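# Switch deadbolt latch to long backset, leave on bench

## Task

Adjust the deadbolt latch so it is at the longer of its two backset settings, with the latch resting on the bench; then open the grippers and pull the arms away. It only counts if the latch stays in that setting and position on its own, without a gripper holding it.

## Robot and tools

Robot: two 6-joint arms, left_arm and right_arm, each with a parallel two-finger gripper. The state line reports each gripper's pose in one shared scene frame: origin on the tabletop midway between the arms, +z up, +x out across the table, left_arm on the +y side. The names left and right do not match image sides. Positions are in metres, orientation as quat_wxyz. The reported point is between the finger pads, roughly 1 cm behind the tips. Fingers extend along the gripper's +z and close along its y axis. Printed positions can be slightly wrong, worse when the arm is stretched far. Base roots: left_arm at (-0.011, +0.270, +0.348), right_arm at (-0.031, -0.261, +0.348); bases may be tilted. Mounting plates and the metal frame behind the arms are fixed obstacles.

execute_actions takes {"actions": [...]} holding zero or one item, plus optional "pictures" (boolean; images come by default). An empty list just returns the state. A wait is {"steps": N} with N up to 300 control steps (each 1/30 s), counted from the previous result, your reply time included; it sends nothing new. A motion is {"rows": [...], "steps": N} with N up to 15 (default 15) and 1 to 15 rows. Each row drives one step; if rows run out, the final row repeats. Every row is a single flat list of 14 numbers covering both arms even when one is idle: left_arm waist, shoulder, elbow, wrist pitch, wrist yaw, wrist roll, opening, then the same seven for right_arm. The six joint values are absolute target angles in radians, in the same form as the Joint positions line, not offsets. Ranges: waist -2.880..2.880, shoulder 0.000..3.142, elbow 0.000..3.019, wrist pitch -1.693..1.571, wrist yaw -1.571..1.571, wrist roll -2.094..2.094. A target more than 0.019 rad outside a range, and farther out than the joint currently is, gets the whole call refused (nothing is sent). True limits may differ by up to 0.019 rad; targets past the true end are clipped and a line 'joint sent to its limit' may appear, possibly about an earlier action. Opening is an absolute value from -1 (closed) to +1 (fully open, 0.094 m pad gap).

Motion limits: each step the sent target stays within a lead of the measured angle (waist 0.264, shoulder 0.32, elbow 0.276, wrist pitch 0.33, wrist yaw 0.186, wrist roll 0.522 rad), and if targets would shift the gripper over 70 mm from where it is, all joints are scaled back. Distant targets therefore take several actions. Between calls the arms keep heading to the last row until they settle or a step is HELD.

Result lines: Joint positions and Joint velocities list per arm the six joints (rad, rad/s) then the pad gap (m, m/s). grip_measured gives the finger opening on the command scale; sensors can be off about 1 mm. To grasp, command about 0.03 below grip_measured for a firm hold, a smaller margin for lighter; fingers otherwise go where grip_measured equals your number. HELD marks steps where your row was partly or wholly not sent. 'joint command not followed' means a clearance check altered joint targets; the rest of the row still ran. 'too close' warns of proximity to plates/frame. MOTOR HOT appears from 85 °C; at 100 °C an OVER-TEMPERATURE FAULT drops that arm, so do not hold loads longer than needed.

zoom_image: {"camera": one of cam_high, cam_low, cam_left_wrist, cam_right_wrist, "region": [x0, y0, x1, y1]} in pixels of that camera's latest image, top-left origin, at most 504x504. Image sizes: cam_high and cam_low 896x504, wrist cameras 616x616 fisheye. Calibration (intrinsics and world-to-camera transforms) is given per camera and may be off by a few degrees and millimetres.

show_instructions: no arguments; returns the reference pages (here a deadbolt latch manual image showing how to change backset). read_manual: optional section "licences"; only URDF licence text. finished_scene: {"scene": current scene number}; irreversible, ends and grades the scene.

Suggested order: look, view the reference, locate the latch, grasp and adjust it to the longer backset, set it on the bench, open, retract, then finish.

Avoid: knocking anything off the table, arms colliding or pressing on each other, dropping or slamming the part, shoving hard. Loose objects may occasionally be nudged by outside forces; verify the final state is stable with the grippers released.

Each tool is called after "Call:" as name(argument=value, ...), one argument or row to a line, values as JSON.

## Session

Call:
show_instructions(
)

Reference images for this scene: deadbolt latch manual.

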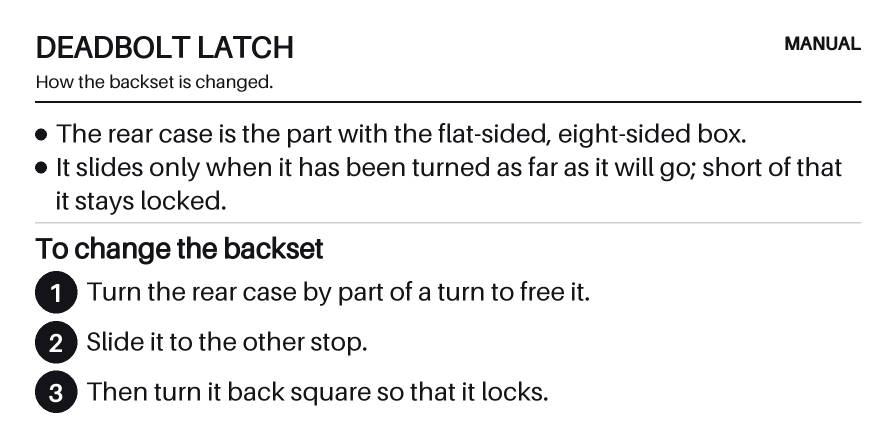

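Call:
execute_actions(
  actions=[],
)

Scene clock: 0.00 s of 4900.00 s.
left_arm: end_effector_position=(+0.7189, +0.1860, +0.2962) grip_measured=+1.000 end_effector_quat_wxyz=(-0.109, +0.515, +0.824, +0.210) | right_arm: end_effector_position=(+0.4978, -0.3310, +0.1902) grip_measured=+1.000 end_effector_quat_wxyz=(+0.084, -0.377, +0.890, -0.242)
Joint positions: left_arm=[-0.395  2.235  2.115 -1.306 -0.588  0.852  0.094] | right_arm=[-0.095  1.836  0.905 -0.013  0.369 -0.883  0.094]
Joint velocities: left_arm=[-0.015 -0.005 -0.017  0.002  0.007  0.037  0.   ] | right_arm=[-0.024 -0.015 -0.027  0.002 -0.066 -0.066  0.   ]
Motor temperatures (°C, as the motors report them): left_arm=[27 28 28 26 31 26] | right_arm=[27 34 29 26 32 25]
camera_calibration (this result's frames):
cam_left_wrist: T_world_to_cam=[[-0.895902, -0.373489, -0.240554, 0.789349], [-0.386133, 0.386892, 0.837386, -0.0399873], [-0.219686, 0.843102, -0.490834, 0.271236], [0, 0, 0, 1]] pos_world=[0.751325, 0.081605, 0.356498]
cam_right_wrist: T_world_to_cam=[[0.618133, -0.605772, 0.500951, -0.597187], [-0.773297, -0.354179, 0.525898, 0.171765], [-0.141148, -0.712459, -0.687371, 0.092176], [0, 0, 0, 1]] pos_world=[0.514977, -0.235252, 0.27219]

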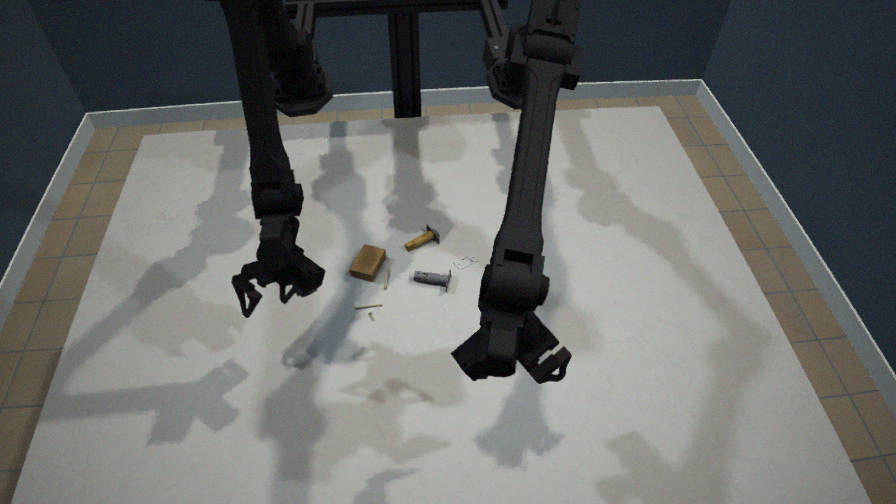

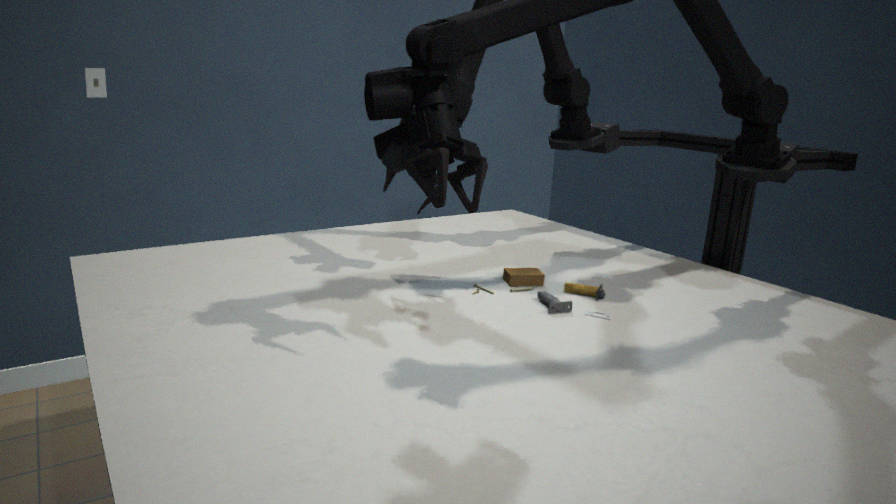

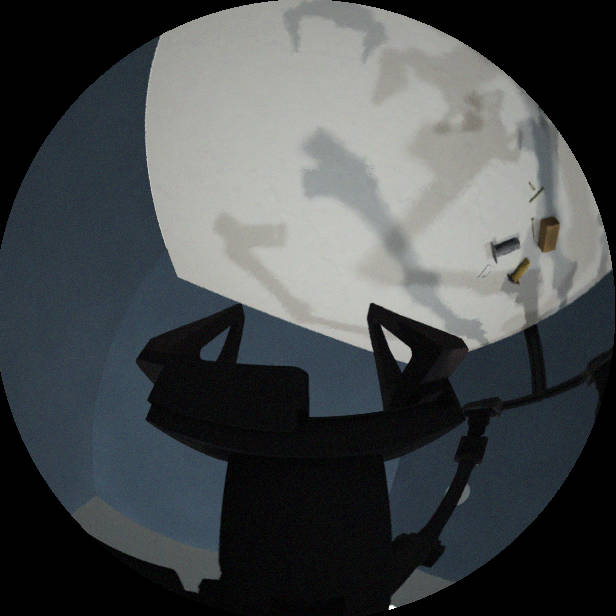

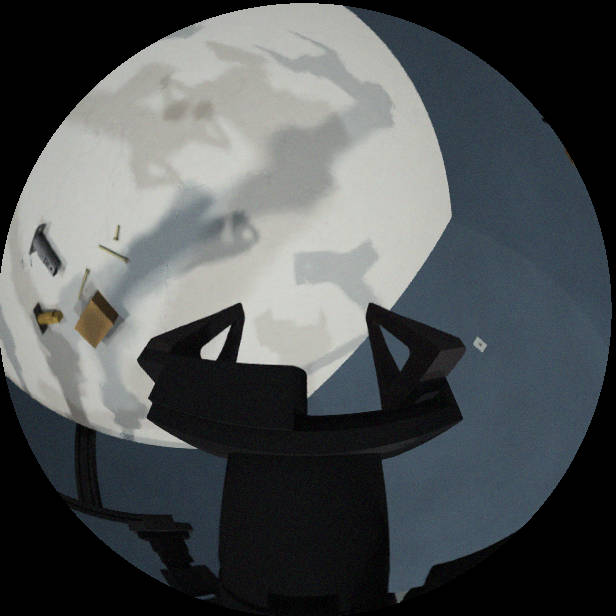

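Call:
execute_actions(
  actions=[
    {"rows":[[-0.45,2.0,1.6,-0.8,-0.4,1.0,1.0,-0.3,1.65,0.65,0.1,-0.2,-0.5,0.3]],"steps":15},
  ],
  pictures=false,
)

Call:
execute_actions(
  actions=[
    {"rows":[[-0.645,1.95,0.95,-0.3,-0.171,1.3,1.0,-0.6,1.5,0.4,0.2,-0.85,0.0,0.3]],"steps":15},
  ],
  pictures=false,
)

Call:
execute_actions(
  actions=[
    {"rows":[[-0.645,2.05,0.865,-0.165,-0.171,1.3,1.0,-0.6,1.5,0.4,0.2,-0.85,0.0,0.3]],"steps":15},
  ],
)

Scene clock: 50.43 s of 4900.00 s.
left_arm: end_effector_position=(+0.6566, +0.1239, +0.2864) grip_measured=+1.000 end_effector_quat_wxyz=(+0.028, +0.575, +0.803, +0.152) | right_arm: end_effector_position=(+0.4112, -0.3354, +0.2164) grip_measured=+0.302 end_effector_quat_wxyz=(+0.205, -0.172, +0.963, -0.007)
Joint positions: left_arm=[-0.462  1.975  1.603 -0.817 -0.402  0.984  0.094] | right_arm=[-0.312  1.644  0.633  0.085 -0.198 -0.527  0.061]
Joint velocities: left_arm=[-0.005 -0.005 -0.002 -0.002 -0.037  0.022  0.   ] | right_arm=[ 0.093  0.015  0.012 -0.017 -0.081  0.051  0.   ]
Motor temperatures (°C, as the motors report them): left_arm=[27 33 32 26 30 26] | right_arm=[27 36 30 26 31 25]
Steps of this call (steps 1 to 90: nothing new was sent; then 46.93 s passed at rest; steps 91 to 105: all 15 steps of this action). Readings (joint positions):
91: left_arm=[-0.396 2.215 2.075 -1.248 -0.518 0.868] | right_arm=[-0.102 1.830 0.892 -0.000 0.319 -0.853]
92: left_arm=[-0.396 2.166 1.977 -1.131 -0.449 0.891] | right_arm=[-0.115 1.812 0.860 0.026 0.254 -0.813]
94: left_arm=[-0.409 2.065 1.776 -0.939 -0.410 0.925] | right_arm=[-0.170 1.751 0.767 0.056 0.103 -0.731]
98: left_arm=[-0.446 1.970 1.605 -0.844 -0.403 0.964] | right_arm=[-0.313 1.651 0.635 0.070 -0.177 -0.600]
105: the state above

Scene clock: 50.93 s of 4900.00 s.
left_arm: end_effector_position=(+0.4249, +0.0346, +0.1697) grip_measured=+1.000 end_effector_quat_wxyz=(+0.049, +0.750, +0.659, +0.019) | right_arm: end_effector_position=(+0.3231, -0.3229, +0.2751) grip_measured=+0.302 end_effector_quat_wxyz=(+0.269, +0.123, +0.913, +0.282)
Joint positions: left_arm=[-0.654  1.932  1.002 -0.341 -0.172  1.227  0.094] | right_arm=[-0.609  1.499  0.384  0.185 -0.848 -0.034  0.061]
Joint velocities: left_arm=[-0.21   0.054 -1.228  0.281  0.037  0.462  0.   ] | right_arm=[ 0.034 -0.015  0.007  0.002  0.007  0.256  0.   ]
Motor temperatures (°C, as the motors report them): left_arm=[27 33 32 26 30 26] | right_arm=[27 36 30 26 31 25]
Steps of this call (steps 1 to 15: all 15 steps of this action). Readings (joint positions):
1: left_arm=[-0.464 1.972 1.589 -0.790 -0.370 1.001] | right_arm=[-0.320 1.641 0.621 0.098 -0.250 -0.484]
2: left_arm=[-0.466 1.961 1.558 -0.738 -0.329 1.023] | right_arm=[-0.342 1.626 0.594 0.124 -0.315 -0.427]
4: left_arm=[-0.486 1.943 1.484 -0.647 -0.267 1.064] | right_arm=[-0.432 1.578 0.514 0.155 -0.462 -0.317]
8: left_arm=[-0.554 1.931 1.321 -0.476 -0.203 1.132] | right_arm=[-0.625 1.503 0.391 0.174 -0.806 -0.135]
15: the state above

Scene clock: 51.43 s of 4900.00 s.
left_arm: end_effector_position=(+0.3365, +0.0670, +0.1031) grip_measured=+1.000 end_effector_quat_wxyz=(-0.002, +0.778, +0.629, -0.001) | right_arm: end_effector_position=(+0.3232, -0.3226, +0.2751) grip_measured=+0.302 end_effector_quat_wxyz=(+0.266, +0.134, +0.911, +0.285)
Joint positions: left_arm=[-0.657  2.057  0.853 -0.179 -0.172  1.286  0.094] | right_arm=[-0.608  1.499  0.384  0.185 -0.848 -0.01   0.061]
Joint velocities: left_arm=[-0.005 -0.093 -0.002  0.042 -0.022  0.022  0.   ] | right_arm=[-0.005 -0.015 -0.002  0.007 -0.022 -0.051 -0.001]
Motor temperatures (°C, as the motors report them): left_arm=[27 32 32 26 30 26] | right_arm=[27 36 30 26 31 25]
Steps of this call (steps 1 to 15: all 15 steps of this action). Readings (joint positions):
1: left_arm=[-0.658 1.939 0.961 -0.320 -0.172 1.237] | right_arm=[-0.608 1.499 0.384 0.185 -0.848 -0.029]
2: left_arm=[-0.660 1.952 0.926 -0.281 -0.172 1.246] | right_arm=[-0.608 1.499 0.384 0.185 -0.848 -0.025]
4: left_arm=[-0.659 1.997 0.880 -0.220 -0.172 1.261] | right_arm=[-0.608 1.499 0.384 0.185 -0.848 -0.019]
8: left_arm=[-0.657 2.069 0.851 -0.194 -0.172 1.278] | right_arm=[-0.608 1.499 0.384 0.185 -0.848 -0.013]
15: the state above
camera_calibration (this result's frames):
cam_left_wrist: T_world_to_cam=[[-0.976904, 0.213631, -0.00458402, 0.319369], [0.171153, 0.795141, 0.581771, -0.168437], [0.127929, 0.567549, -0.81334, 0.127552], [0, 0, 0, 1]] pos_world=[0.324504, -0.0066882, 0.203198]
cam_right_wrist: T_world_to_cam=[[-0.107203, -0.798869, -0.591874, -0.053975], [-0.993927, 0.0712369, 0.0838745, 0.3252], [-0.0248415, 0.597271, -0.801655, 0.548201], [0, 0, 0, 1]] pos_world=[0.331057, -0.39371, 0.380246]

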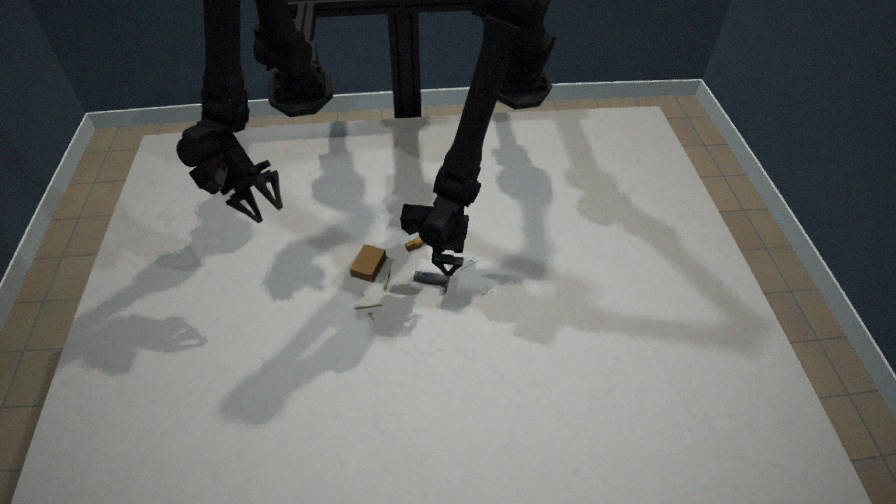

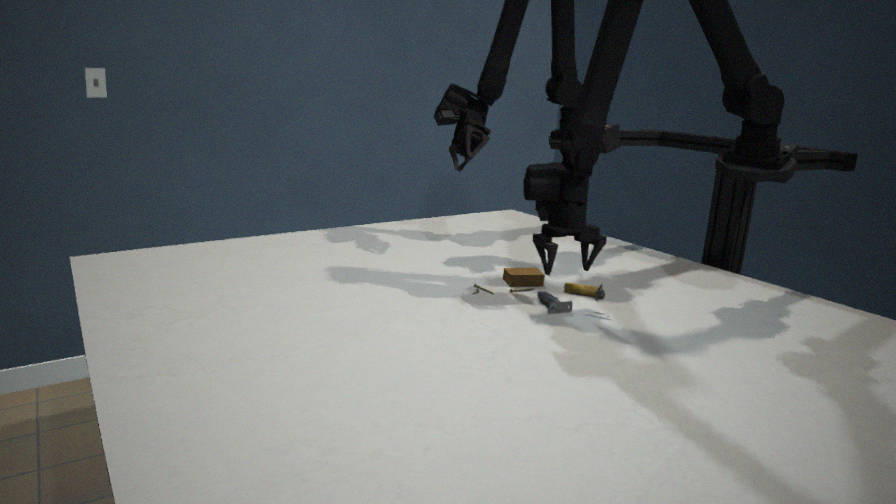

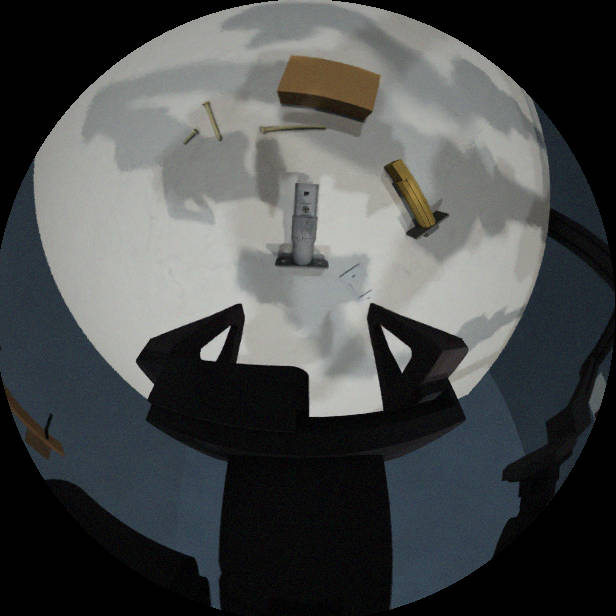

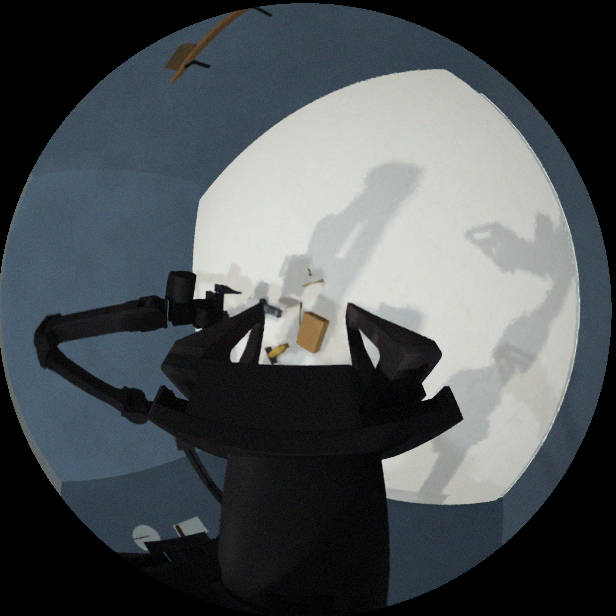

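Call:
execute_actions(
  actions=[
    {"rows":[[-0.642,2.10,0.89,-0.15,-0.168,1.33,1.0,-0.6,1.5,0.4,0.2,-0.85,0.0,0.3],[-0.64,2.145,0.918,-0.118,-0.168,1.35,1.0,-0.6,1.5,0.4,0.2,-0.85,0.0,0.3]],"steps":15},
  ],
)

Scene clock: 86.43 s of 4900.00 s.
left_arm: end_effector_position=(+0.3535, +0.0550, +0.0785) grip_measured=+1.000 end_effector_quat_wxyz=(+0.012, +0.790, +0.613, +0.005) | right_arm: end_effector_position=(+0.3232, -0.3226, +0.2751) grip_measured=+0.302 end_effector_quat_wxyz=(+0.265, +0.134, +0.911, +0.286)
Joint positions: left_arm=[-0.653  2.136  0.915 -0.13  -0.171  1.336  0.094] | right_arm=[-0.608  1.499  0.384  0.185 -0.848 -0.008  0.061]
Joint velocities: left_arm=[-0.024 -0.005  0.002 -0.002  0.022  0.022  0.   ] | right_arm=[-0.015  0.005  0.027 -0.002 -0.007 -0.022 -0.001]
Motor temperatures (°C, as the motors report them): left_arm=[27 31 29 26 29 26] | right_arm=[27 35 30 26 31 25]
Steps of this call (steps 1 to 15: the robot went on to your last target; steps 16 to 90: nothing new was sent; then 31.50 s passed at rest; steps 91 to 105: all 15 steps of this action). Readings (joint positions):
91: left_arm=[-0.657 2.055 0.855 -0.177 -0.172 1.293] | right_arm=[-0.608 1.499 0.384 0.185 -0.848 -0.009]
92: left_arm=[-0.657 2.062 0.860 -0.169 -0.171 1.301] | right_arm=[-0.608 1.499 0.384 0.185 -0.848 -0.009]
94: left_arm=[-0.656 2.092 0.885 -0.147 -0.171 1.314] | right_arm=[-0.608 1.499 0.384 0.185 -0.848 -0.008]
98: left_arm=[-0.653 2.135 0.916 -0.130 -0.171 1.328] | right_arm=[-0.608 1.499 0.384 0.185 -0.848 -0.008]
105: the state above
camera_calibration (this result's frames):
cam_left_wrist: T_world_to_cam=[[-0.967042, 0.252156, -0.0353166, 0.335243], [0.186641, 0.796363, 0.575301, -0.152562], [0.17319, 0.549748, -0.817179, 0.0974204], [0, 0, 0, 1]] pos_world=[0.335796, -0.0165956, 0.179219]
cam_right_wrist: T_world_to_cam=[[-0.108144, -0.798404, -0.592331, -0.0533953], [-0.993826, 0.0719745, 0.0844311, 0.325253], [-0.0247774, 0.597805, -0.801259, 0.548244], [0, 0, 0, 1]] pos_world=[0.331055, -0.393784, 0.380196]

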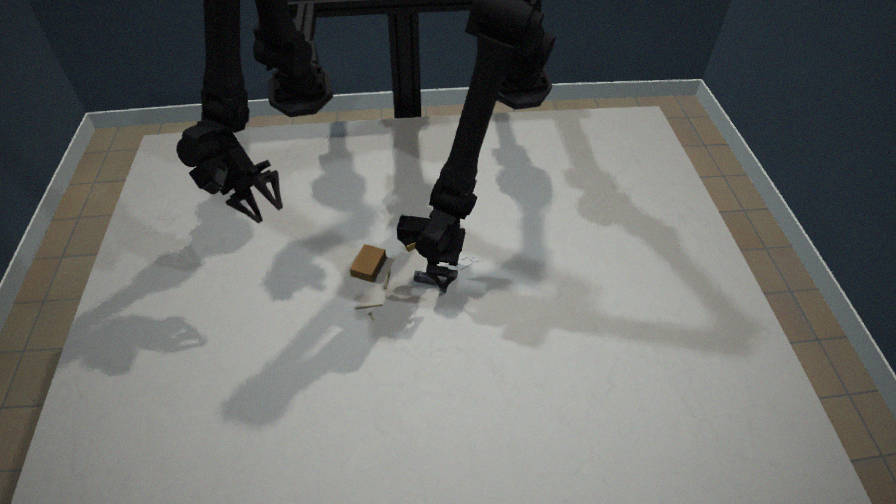

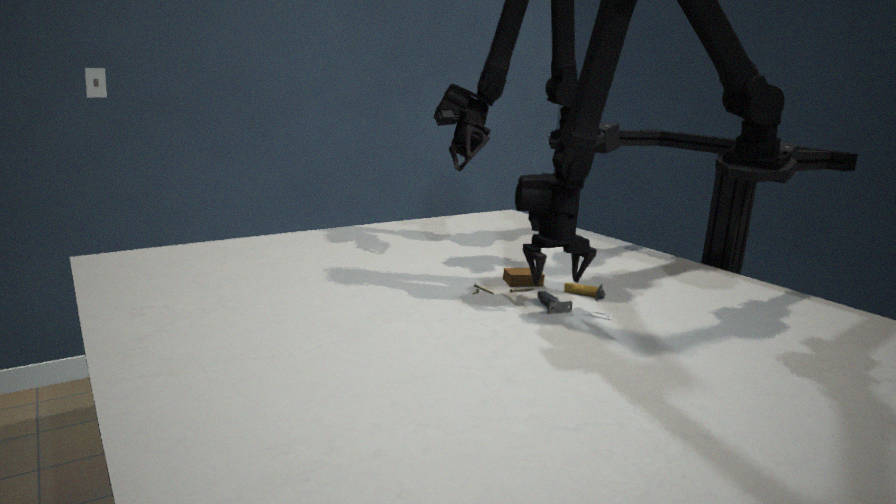

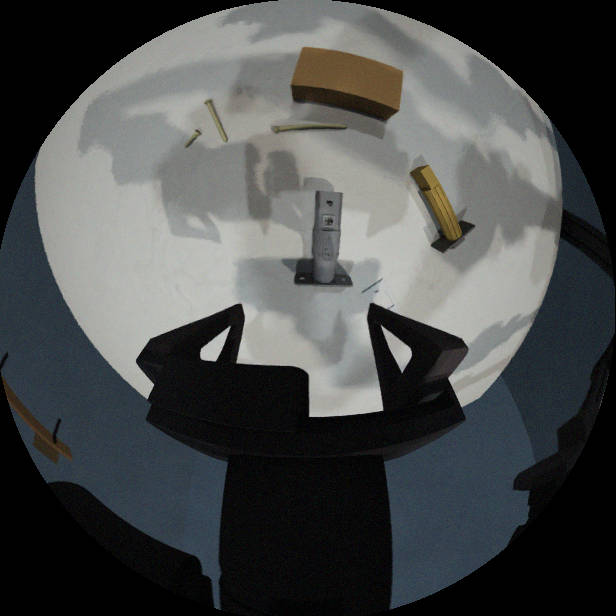

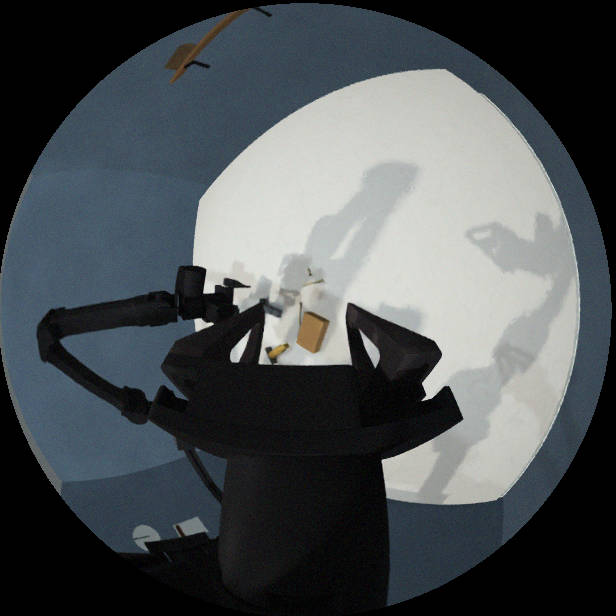

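Call:
execute_actions(
  actions=[
    {"rows":[[-0.635,2.17,0.92,-0.115,-0.168,1.36,1.0,-0.6,1.5,0.4,0.2,-0.85,0.0,0.3],[-0.628,2.22,0.94,-0.09,-0.168,1.37,1.0,-0.6,1.5,0.4,0.2,-0.85,0.0,0.3],[-0.622,2.268,0.963,-0.064,-0.168,1.375,1.0,-0.6,1.5,0.4,0.2,-0.85,0.0,0.3]],"steps":15},
  ],
)

Scene clock: 100.10 s of 4900.00 s.
left_arm: end_effector_position=(+0.3403, +0.0641, +0.0300) grip_measured=+1.000 end_effector_quat_wxyz=(-0.006, +0.794, +0.609, -0.001) | right_arm: end_effector_position=(+0.3232, -0.3226, +0.2751) grip_measured=+0.302 end_effector_quat_wxyz=(+0.265, +0.134, +0.911, +0.286)
Joint positions: left_arm=[-0.631  2.271  0.96  -0.076 -0.17   1.362  0.094] | right_arm=[-0.608  1.499  0.384  0.185 -0.848 -0.008  0.061]
Joint velocities: left_arm=[-0.005 -0.005 -0.012  0.007 -0.051 -0.066  0.   ] | right_arm=[-0.005 -0.005  0.007 -0.017 -0.022 -0.007  0.   ]
Motor temperatures (°C, as the motors report them): left_arm=[27 31 29 26 29 26] | right_arm=[27 35 30 26 31 25]
Steps of this call (steps 1 to 15: the robot went on to your last target; steps 16 to 90: nothing new was sent; then 10.17 s passed at rest; steps 91 to 105: all 15 steps of this action). Readings (joint positions):
91: left_arm=[-0.653 2.136 0.915 -0.130 -0.171 1.340] | right_arm=[-0.608 1.499 0.384 0.185 -0.848 -0.008]
92: left_arm=[-0.652 2.141 0.916 -0.125 -0.171 1.343] | right_arm=[-0.608 1.499 0.384 0.185 -0.848 -0.008]
94: left_arm=[-0.647 2.173 0.934 -0.099 -0.170 1.350] | right_arm=[-0.608 1.499 0.384 0.185 -0.848 -0.008]
98: left_arm=[-0.634 2.254 0.966 -0.076 -0.170 1.357] | right_arm=[-0.608 1.499 0.384 0.185 -0.848 -0.008]
105: the state above
camera_calibration (this result's frames):
cam_left_wrist: T_world_to_cam=[[-0.964742, 0.263186, 0.00234046, 0.315877], [0.214666, 0.781676, 0.585577, -0.138353], [0.152287, 0.565433, -0.810613, 0.0610196], [0, 0, 0, 1]] pos_world=[0.325148, -0.00948978, 0.12974]
cam_right_wrist: T_world_to_cam=[[-0.108144, -0.798404, -0.592331, -0.0533953], [-0.993826, 0.0719745, 0.0844311, 0.325253], [-0.0247774, 0.597805, -0.801259, 0.548244], [0, 0, 0, 1]] pos_world=[0.331055, -0.393784, 0.380196]

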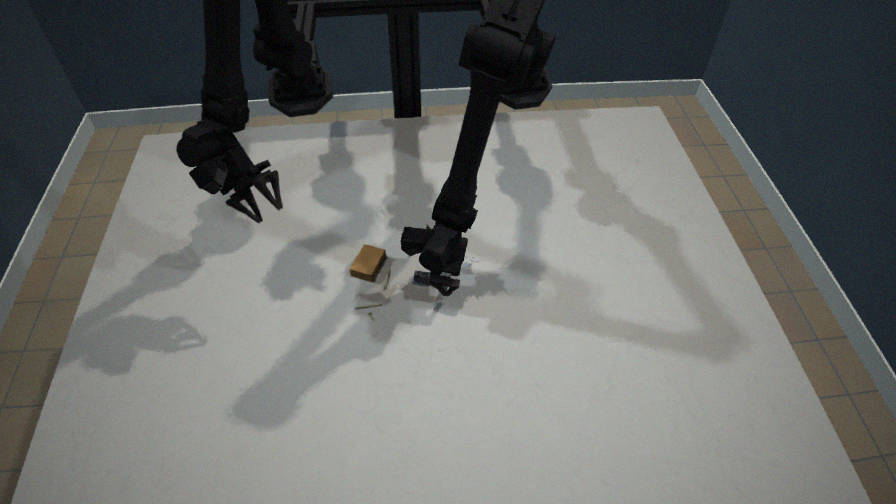

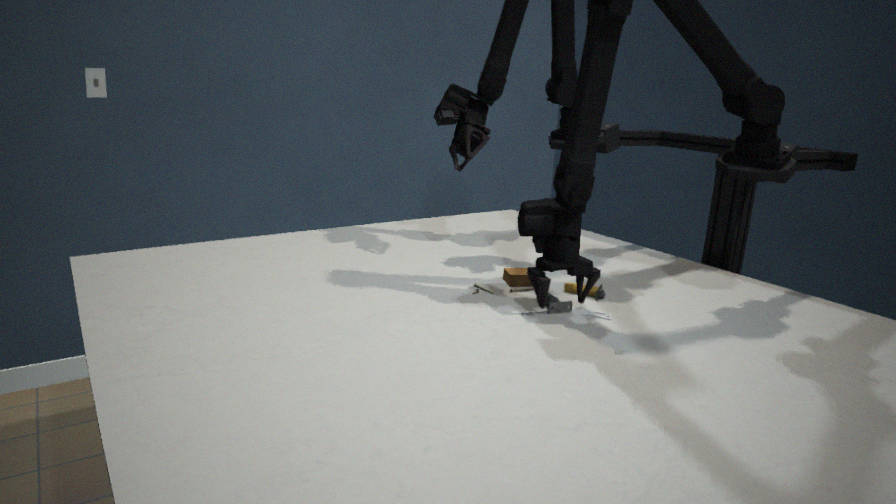

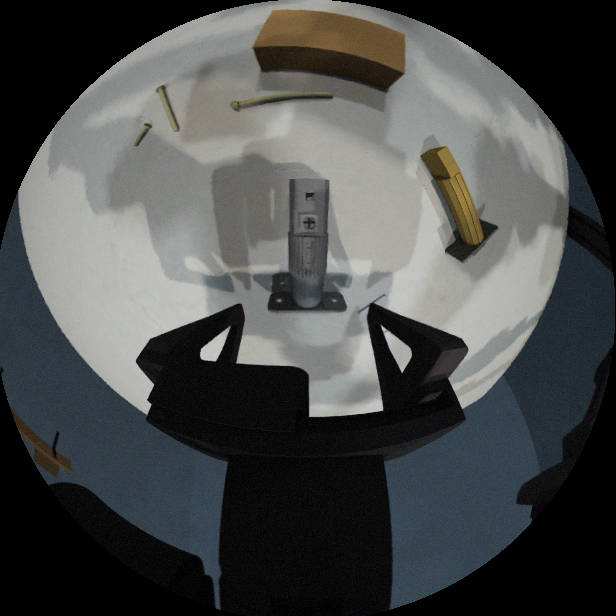

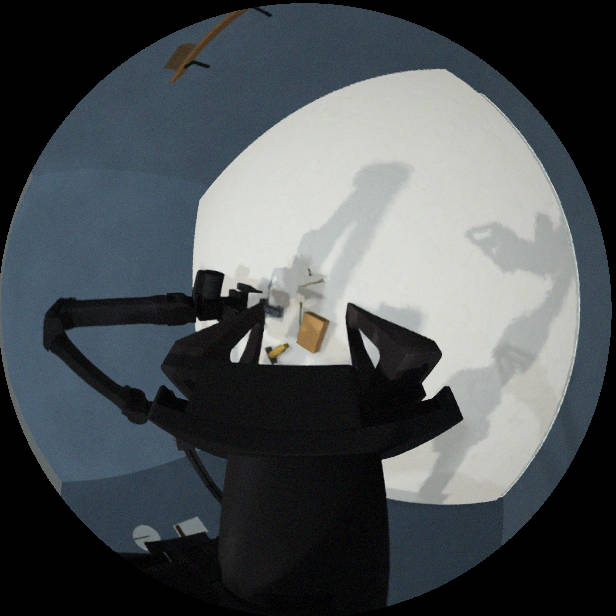

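Call:
execute_actions(
  actions=[
    {"rows":[[-0.621,2.28,0.972,-0.055,-0.168,1.375,1.0,-0.6,1.5,0.4,0.2,-0.85,0.0,0.3],[-0.621,2.28,0.978,-0.048,-0.168,1.375,1.0,-0.6,1.5,0.4,0.2,-0.85,0.0,0.3],[-0.62,2.29,0.984,-0.043,-0.168,1.375,1.0,-0.6,1.5,0.4,0.2,-0.85,0.0,0.3],[-0.62,2.29,0.986,-0.04,-0.168,1.375,1.0,-0.6,1.5,0.4,0.2,-0.85,0.0,0.3],[-0.62,2.298,0.986,-0.04,-0.168,1.375,1.0,-0.6,1.5,0.4,0.2,-0.85,0.0,0.3]],"steps":15},
  ],
)

Scene clock: 110.90 s of 4900.00 s.
left_arm: end_effector_position=(+0.3552, +0.0564, +0.0293) grip_measured=+1.000 end_effector_quat_wxyz=(+0.011, +0.792, +0.611, +0.007) | right_arm: end_effector_position=(+0.3232, -0.3226, +0.2751) grip_measured=+0.302 end_effector_quat_wxyz=(+0.265, +0.134, +0.911, +0.286)
Joint positions: left_arm=[-0.631  2.275  0.98  -0.053 -0.17   1.364  0.094] | right_arm=[-0.608  1.499  0.384  0.185 -0.848 -0.008  0.061]
Joint velocities: left_arm=[-0.005 -0.005  0.002 -0.002  0.007 -0.081  0.   ] | right_arm=[ 0.005 -0.005 -0.027  0.007 -0.007 -0.037 -0.001]
Motor temperatures (°C, as the motors report them): left_arm=[27 31 29 26 29 26] | right_arm=[27 35 30 26 31 25]
Steps of this call (steps 1 to 15: the robot went on to your last target; steps 16 to 90: nothing new was sent; then 7.30 s passed at rest; steps 91 to 105: all 15 steps of this action). Readings (joint positions):
91: left_arm=[-0.631 2.271 0.960 -0.075 -0.170 1.364] | right_arm=[-0.608 1.499 0.384 0.185 -0.848 -0.008]
92: left_arm=[-0.631 2.271 0.960 -0.072 -0.170 1.364] | right_arm=[-0.608 1.499 0.384 0.185 -0.848 -0.008]
94: left_arm=[-0.631 2.271 0.963 -0.064 -0.170 1.364] | right_arm=[-0.608 1.499 0.384 0.185 -0.848 -0.008]
98: left_arm=[-0.631 2.273 0.977 -0.055 -0.170 1.364] | right_arm=[-0.608 1.499 0.384 0.185 -0.848 -0.008]
105: the state above
camera_calibration (this result's frames):
cam_left_wrist: T_world_to_cam=[[-0.965579, 0.257614, -0.035949, 0.333991], [0.190041, 0.793065, 0.578733, -0.126793], [0.177599, 0.551981, -0.814724, 0.0543637], [0, 0, 0, 1]] pos_world=[0.336935, -0.0154934, 0.129677]
cam_right_wrist: T_world_to_cam=[[-0.108144, -0.798404, -0.592331, -0.0533953], [-0.993826, 0.0719745, 0.0844311, 0.325253], [-0.0247774, 0.597805, -0.801259, 0.548244], [0, 0, 0, 1]] pos_world=[0.331055, -0.393784, 0.380196]

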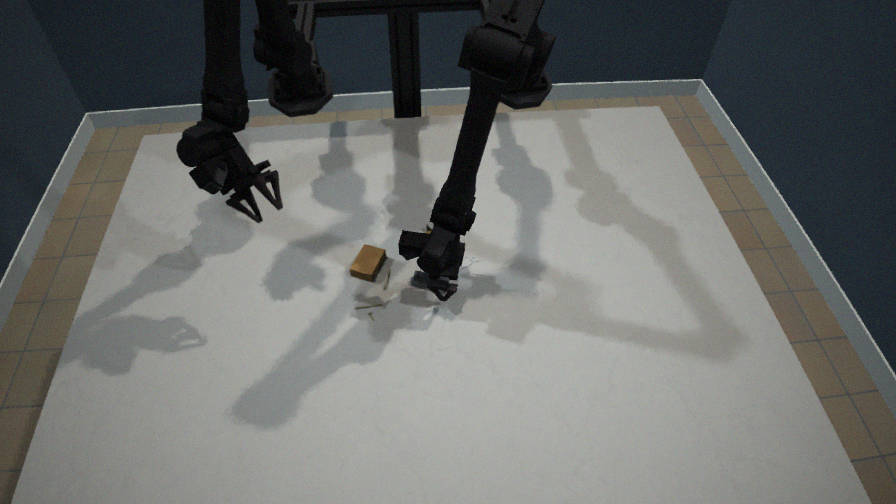

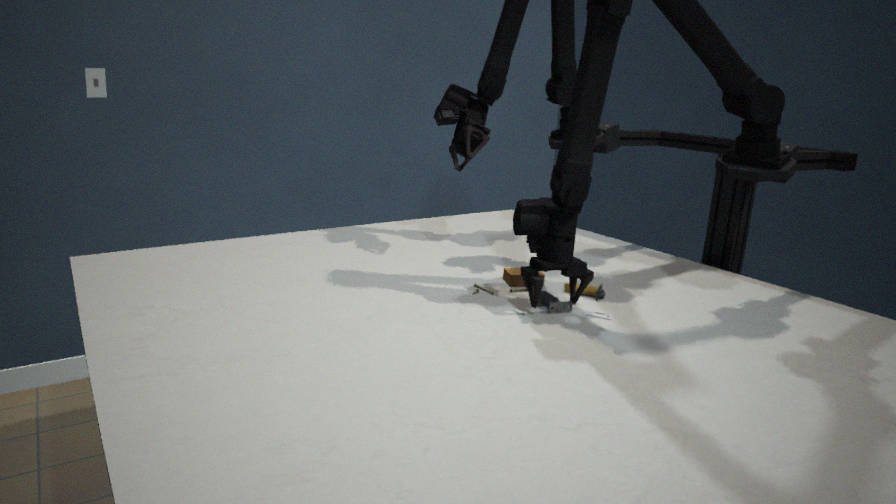

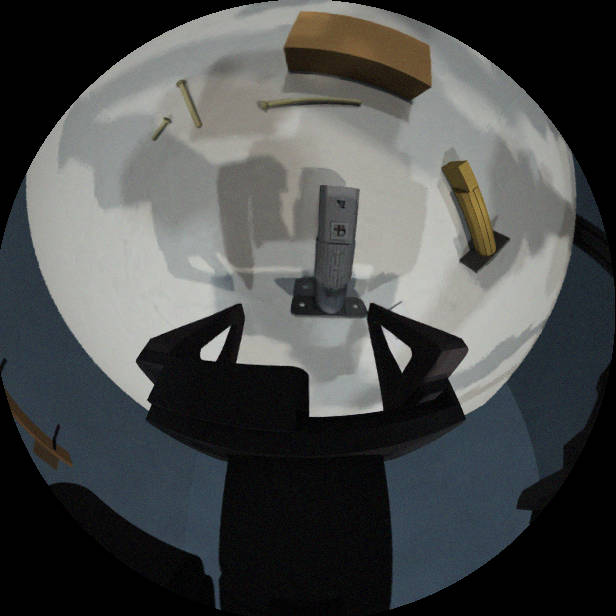

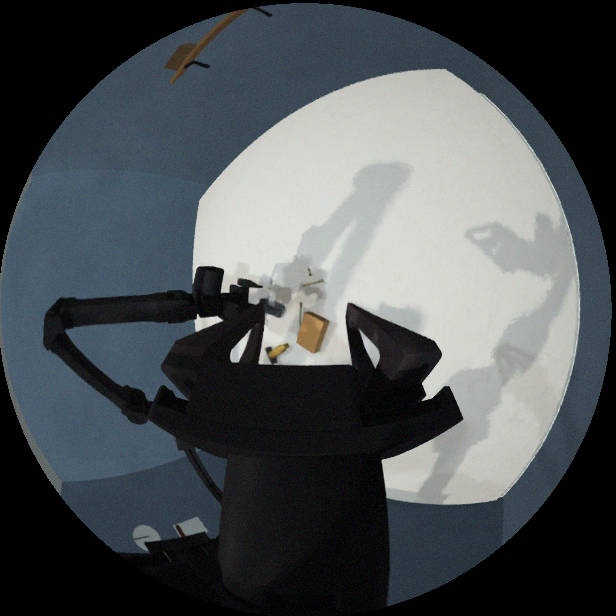

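Call:
execute_actions(
  actions=[
    {"rows":[[-0.62,2.303,0.986,-0.04,-0.168,1.375,1.0,-0.6,1.5,0.4,0.2,-0.85,0.0,0.3],[-0.62,2.303,0.986,-0.04,-0.168,1.375,1.0,-0.6,1.5,0.4,0.2,-0.85,0.0,0.3],[-0.62,2.308,0.986,-0.04,-0.168,1.375,1.0,-0.6,1.5,0.4,0.2,-0.85,0.0,0.3],[-0.62,2.308,0.986,-0.04,-0.168,1.375,1.0,-0.6,1.5,0.4,0.2,-0.85,0.0,0.3],[-0.62,2.308,0.986,-0.04,-0.168,1.375,1.0,-0.6,1.5,0.4,0.2,-0.85,0.0,0.3],[-0.62,2.313,0.986,-0.04,-0.168,1.375,1.0,-0.6,1.5,0.4,0.2,-0.85,0.0,0.3]],"steps":15},
  ],
)

Scene clock: 118.17 s of 4900.00 s.
left_arm: end_effector_position=(+0.3471, +0.0592, +0.0223) grip_measured=+1.000 end_effector_quat_wxyz=(+0.003, +0.793, +0.609, +0.003) | right_arm: end_effector_position=(+0.3232, -0.3226, +0.2751) grip_measured=+0.302 end_effector_quat_wxyz=(+0.265, +0.134, +0.911, +0.286)
Joint positions: left_arm=[-0.631  2.294  0.98  -0.053 -0.17   1.364  0.094] | right_arm=[-0.608  1.499  0.384  0.185 -0.848 -0.008  0.061]
Joint velocities: left_arm=[-0.005 -0.005 -0.002  0.002  0.007 -0.037  0.   ] | right_arm=[ 0.005 -0.015  0.002 -0.007 -0.066 -0.037  0.   ]
Motor temperatures (°C, as the motors report them): left_arm=[27 30 29 26 29 26] | right_arm=[27 35 30 26 31 25]
Steps of this call (steps 1 to 15: the robot went on to your last target; steps 16 to 90: nothing new was sent; then 3.77 s passed at rest; steps 91 to 105: all 15 steps of this action). Readings (joint positions):
91: left_arm=[-0.631 2.276 0.980 -0.053 -0.170 1.364] | right_arm=[-0.608 1.499 0.384 0.185 -0.848 -0.008]
92: left_arm=[-0.631 2.276 0.980 -0.053 -0.170 1.364] | right_arm=[-0.608 1.499 0.384 0.185 -0.848 -0.008]
94: left_arm=[-0.631 2.278 0.980 -0.053 -0.170 1.364] | right_arm=[-0.608 1.499 0.384 0.185 -0.848 -0.008]
98: left_arm=[-0.631 2.287 0.980 -0.053 -0.170 1.364] | right_arm=[-0.608 1.499 0.384 0.185 -0.848 -0.008]
105: the state above
camera_calibration (this result's frames):
cam_left_wrist: T_world_to_cam=[[-0.965204, 0.260909, -0.0175474, 0.324447], [0.202292, 0.787511, 0.582155, -0.127416], [0.165708, 0.558349, -0.812888, 0.0522834], [0, 0, 0, 1]] pos_world=[0.330269, -0.0135023, 0.122369]
cam_right_wrist: T_world_to_cam=[[-0.108144, -0.798404, -0.592331, -0.0533953], [-0.993826, 0.0719745, 0.0844311, 0.325253], [-0.0247774, 0.597805, -0.801259, 0.548244], [0, 0, 0, 1]] pos_world=[0.331055, -0.393784, 0.380196]

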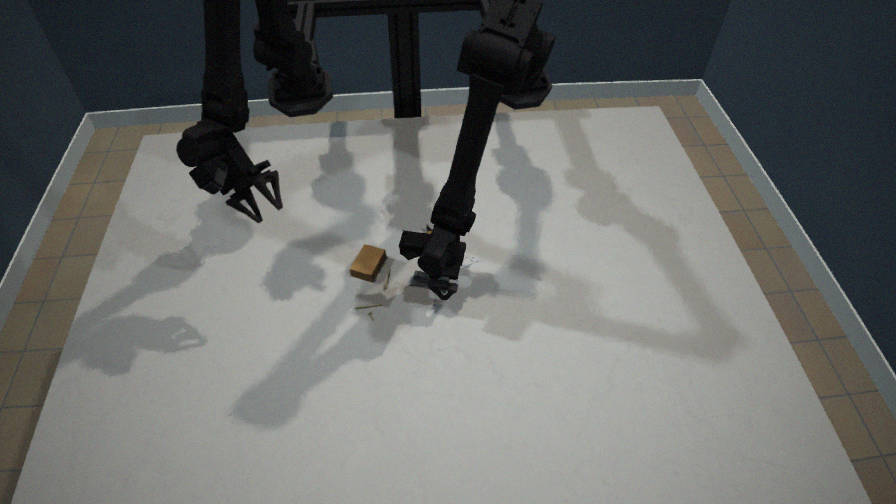

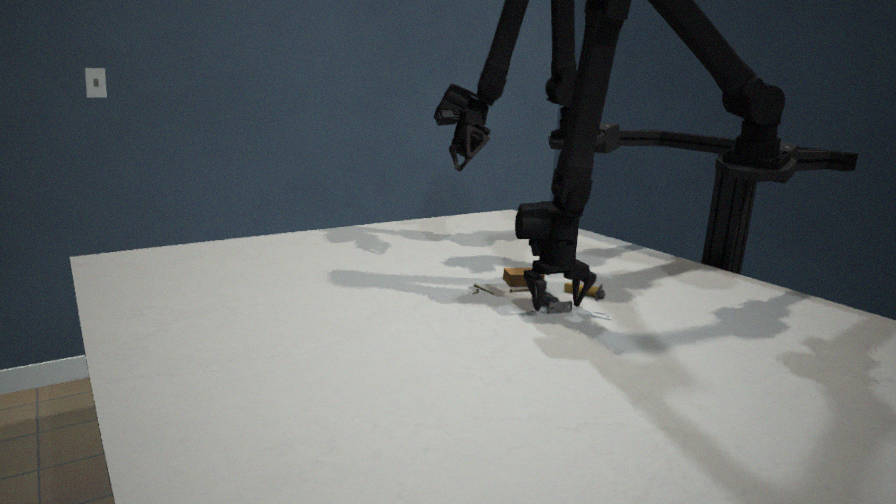

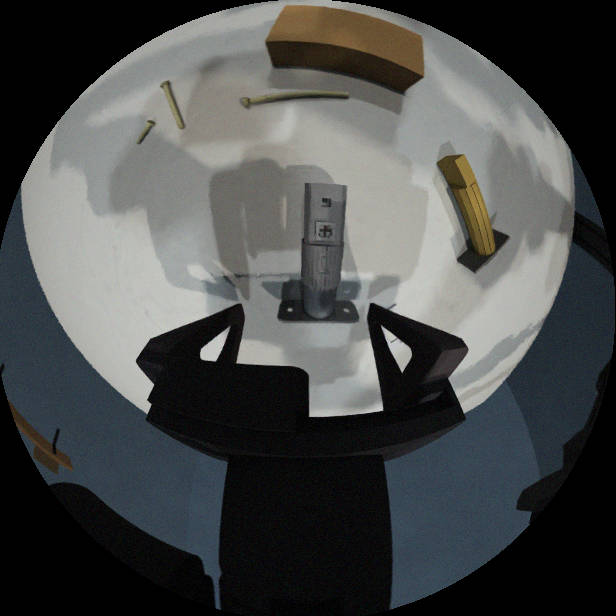

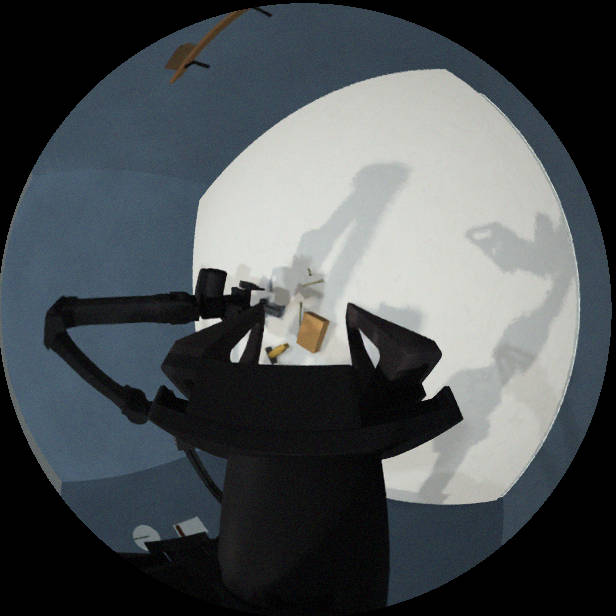

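Call:
execute_actions(
  actions=[
    {"rows":[[-0.62,2.318,0.986,-0.04,-0.168,1.385,1.0,-0.6,1.5,0.4,0.2,-0.85,0.0,0.3],[-0.62,2.318,0.986,-0.04,-0.168,1.385,1.0,-0.6,1.5,0.4,0.2,-0.85,0.0,0.3],[-0.62,2.322,0.986,-0.04,-0.168,1.385,1.0,-0.6,1.5,0.4,0.2,-0.85,0.0,0.3],[-0.62,2.322,0.986,-0.04,-0.168,1.385,1.0,-0.6,1.5,0.4,0.2,-0.85,0.0,0.3],[-0.62,2.326,0.986,-0.04,-0.168,1.385,1.0,-0.6,1.5,0.4,0.2,-0.85,0.0,0.3]],"steps":15},
  ],
)

Scene clock: 124.27 s of 4900.00 s.
left_arm: end_effector_position=(+0.3418, +0.0611, +0.0179) grip_measured=+1.000 end_effector_quat_wxyz=(-0.003, +0.796, +0.605, +0.000) | right_arm: end_effector_position=(+0.3232, -0.3226, +0.2751) grip_measured=+0.302 end_effector_quat_wxyz=(+0.265, +0.134, +0.911, +0.286)
Joint positions: left_arm=[-0.631  2.306  0.98  -0.053 -0.17   1.373  0.094] | right_arm=[-0.608  1.499  0.384  0.185 -0.848 -0.008  0.061]
Joint velocities: left_arm=[-0.015 -0.005 -0.002  0.022 -0.007  0.066  0.   ] | right_arm=[ 0.015  0.005  0.002 -0.017  0.007 -0.007 -0.001]
Motor temperatures (°C, as the motors report them): left_arm=[27 30 29 26 29 26] | right_arm=[27 35 30 26 31 25]
Steps of this call (steps 1 to 15: the robot went on to your last target; steps 16 to 90: nothing new was sent; then 2.60 s passed at rest; steps 91 to 105: all 15 steps of this action). Readings (joint positions):
91: left_arm=[-0.631 2.294 0.980 -0.053 -0.170 1.365] | right_arm=[-0.608 1.499 0.384 0.185 -0.848 -0.008]
92: left_arm=[-0.631 2.294 0.980 -0.053 -0.170 1.367] | right_arm=[-0.608 1.499 0.384 0.185 -0.848 -0.008]
94: left_arm=[-0.631 2.295 0.980 -0.053 -0.170 1.369] | right_arm=[-0.608 1.499 0.384 0.185 -0.848 -0.008]
98: left_arm=[-0.631 2.301 0.980 -0.053 -0.170 1.372] | right_arm=[-0.608 1.499 0.384 0.185 -0.848 -0.008]
105: the state above
camera_calibration (this result's frames):
cam_left_wrist: T_world_to_cam=[[-0.962245, 0.272124, -0.00572376, 0.316915], [0.217646, 0.781895, 0.584183, -0.13018], [0.163446, 0.560882, -0.811602, 0.0491621], [0, 0, 0, 1]] pos_world=[0.325248, -0.0120273, 0.117763]
cam_right_wrist: T_world_to_cam=[[-0.108144, -0.798404, -0.592331, -0.0533953], [-0.993826, 0.0719745, 0.0844311, 0.325253], [-0.0247774, 0.597805, -0.801259, 0.548244], [0, 0, 0, 1]] pos_world=[0.331055, -0.393784, 0.380196]

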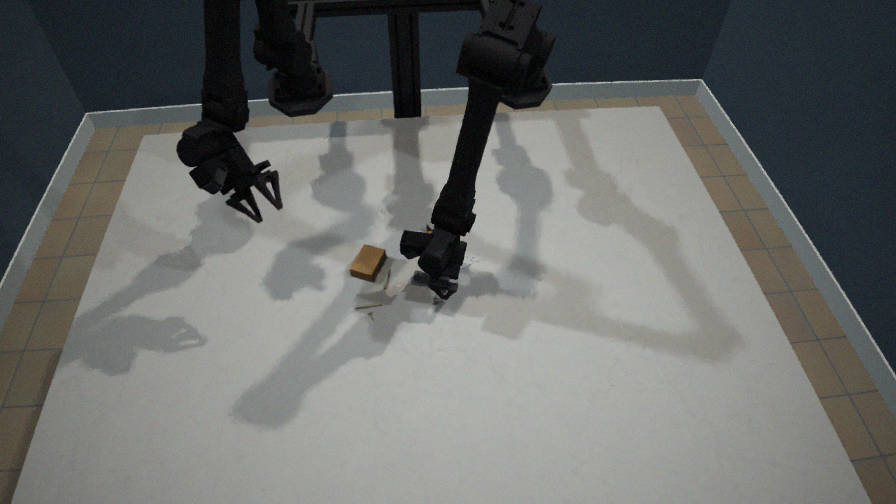

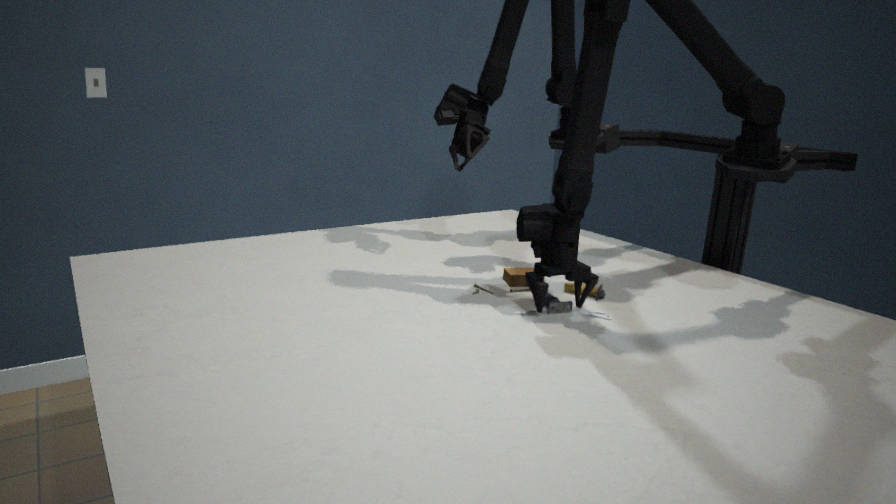

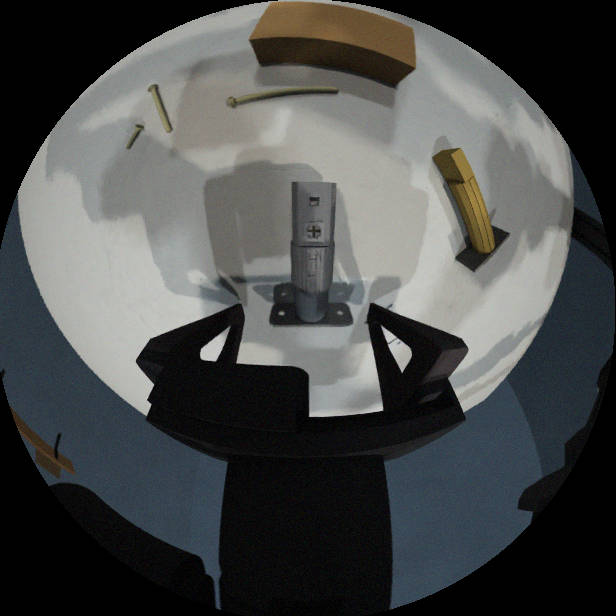

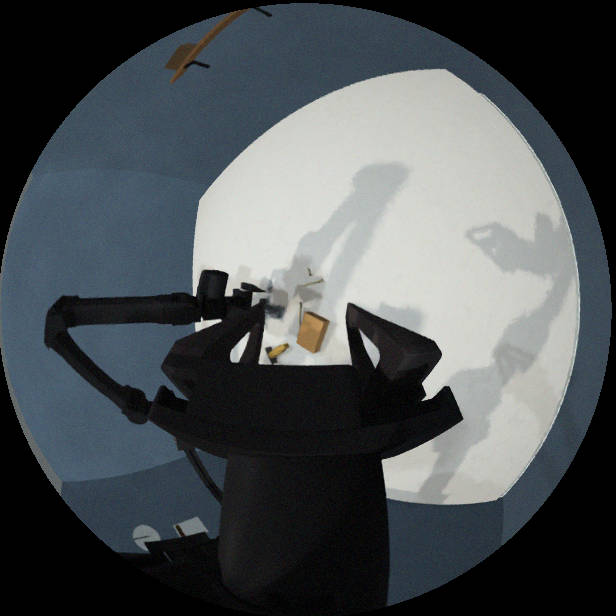

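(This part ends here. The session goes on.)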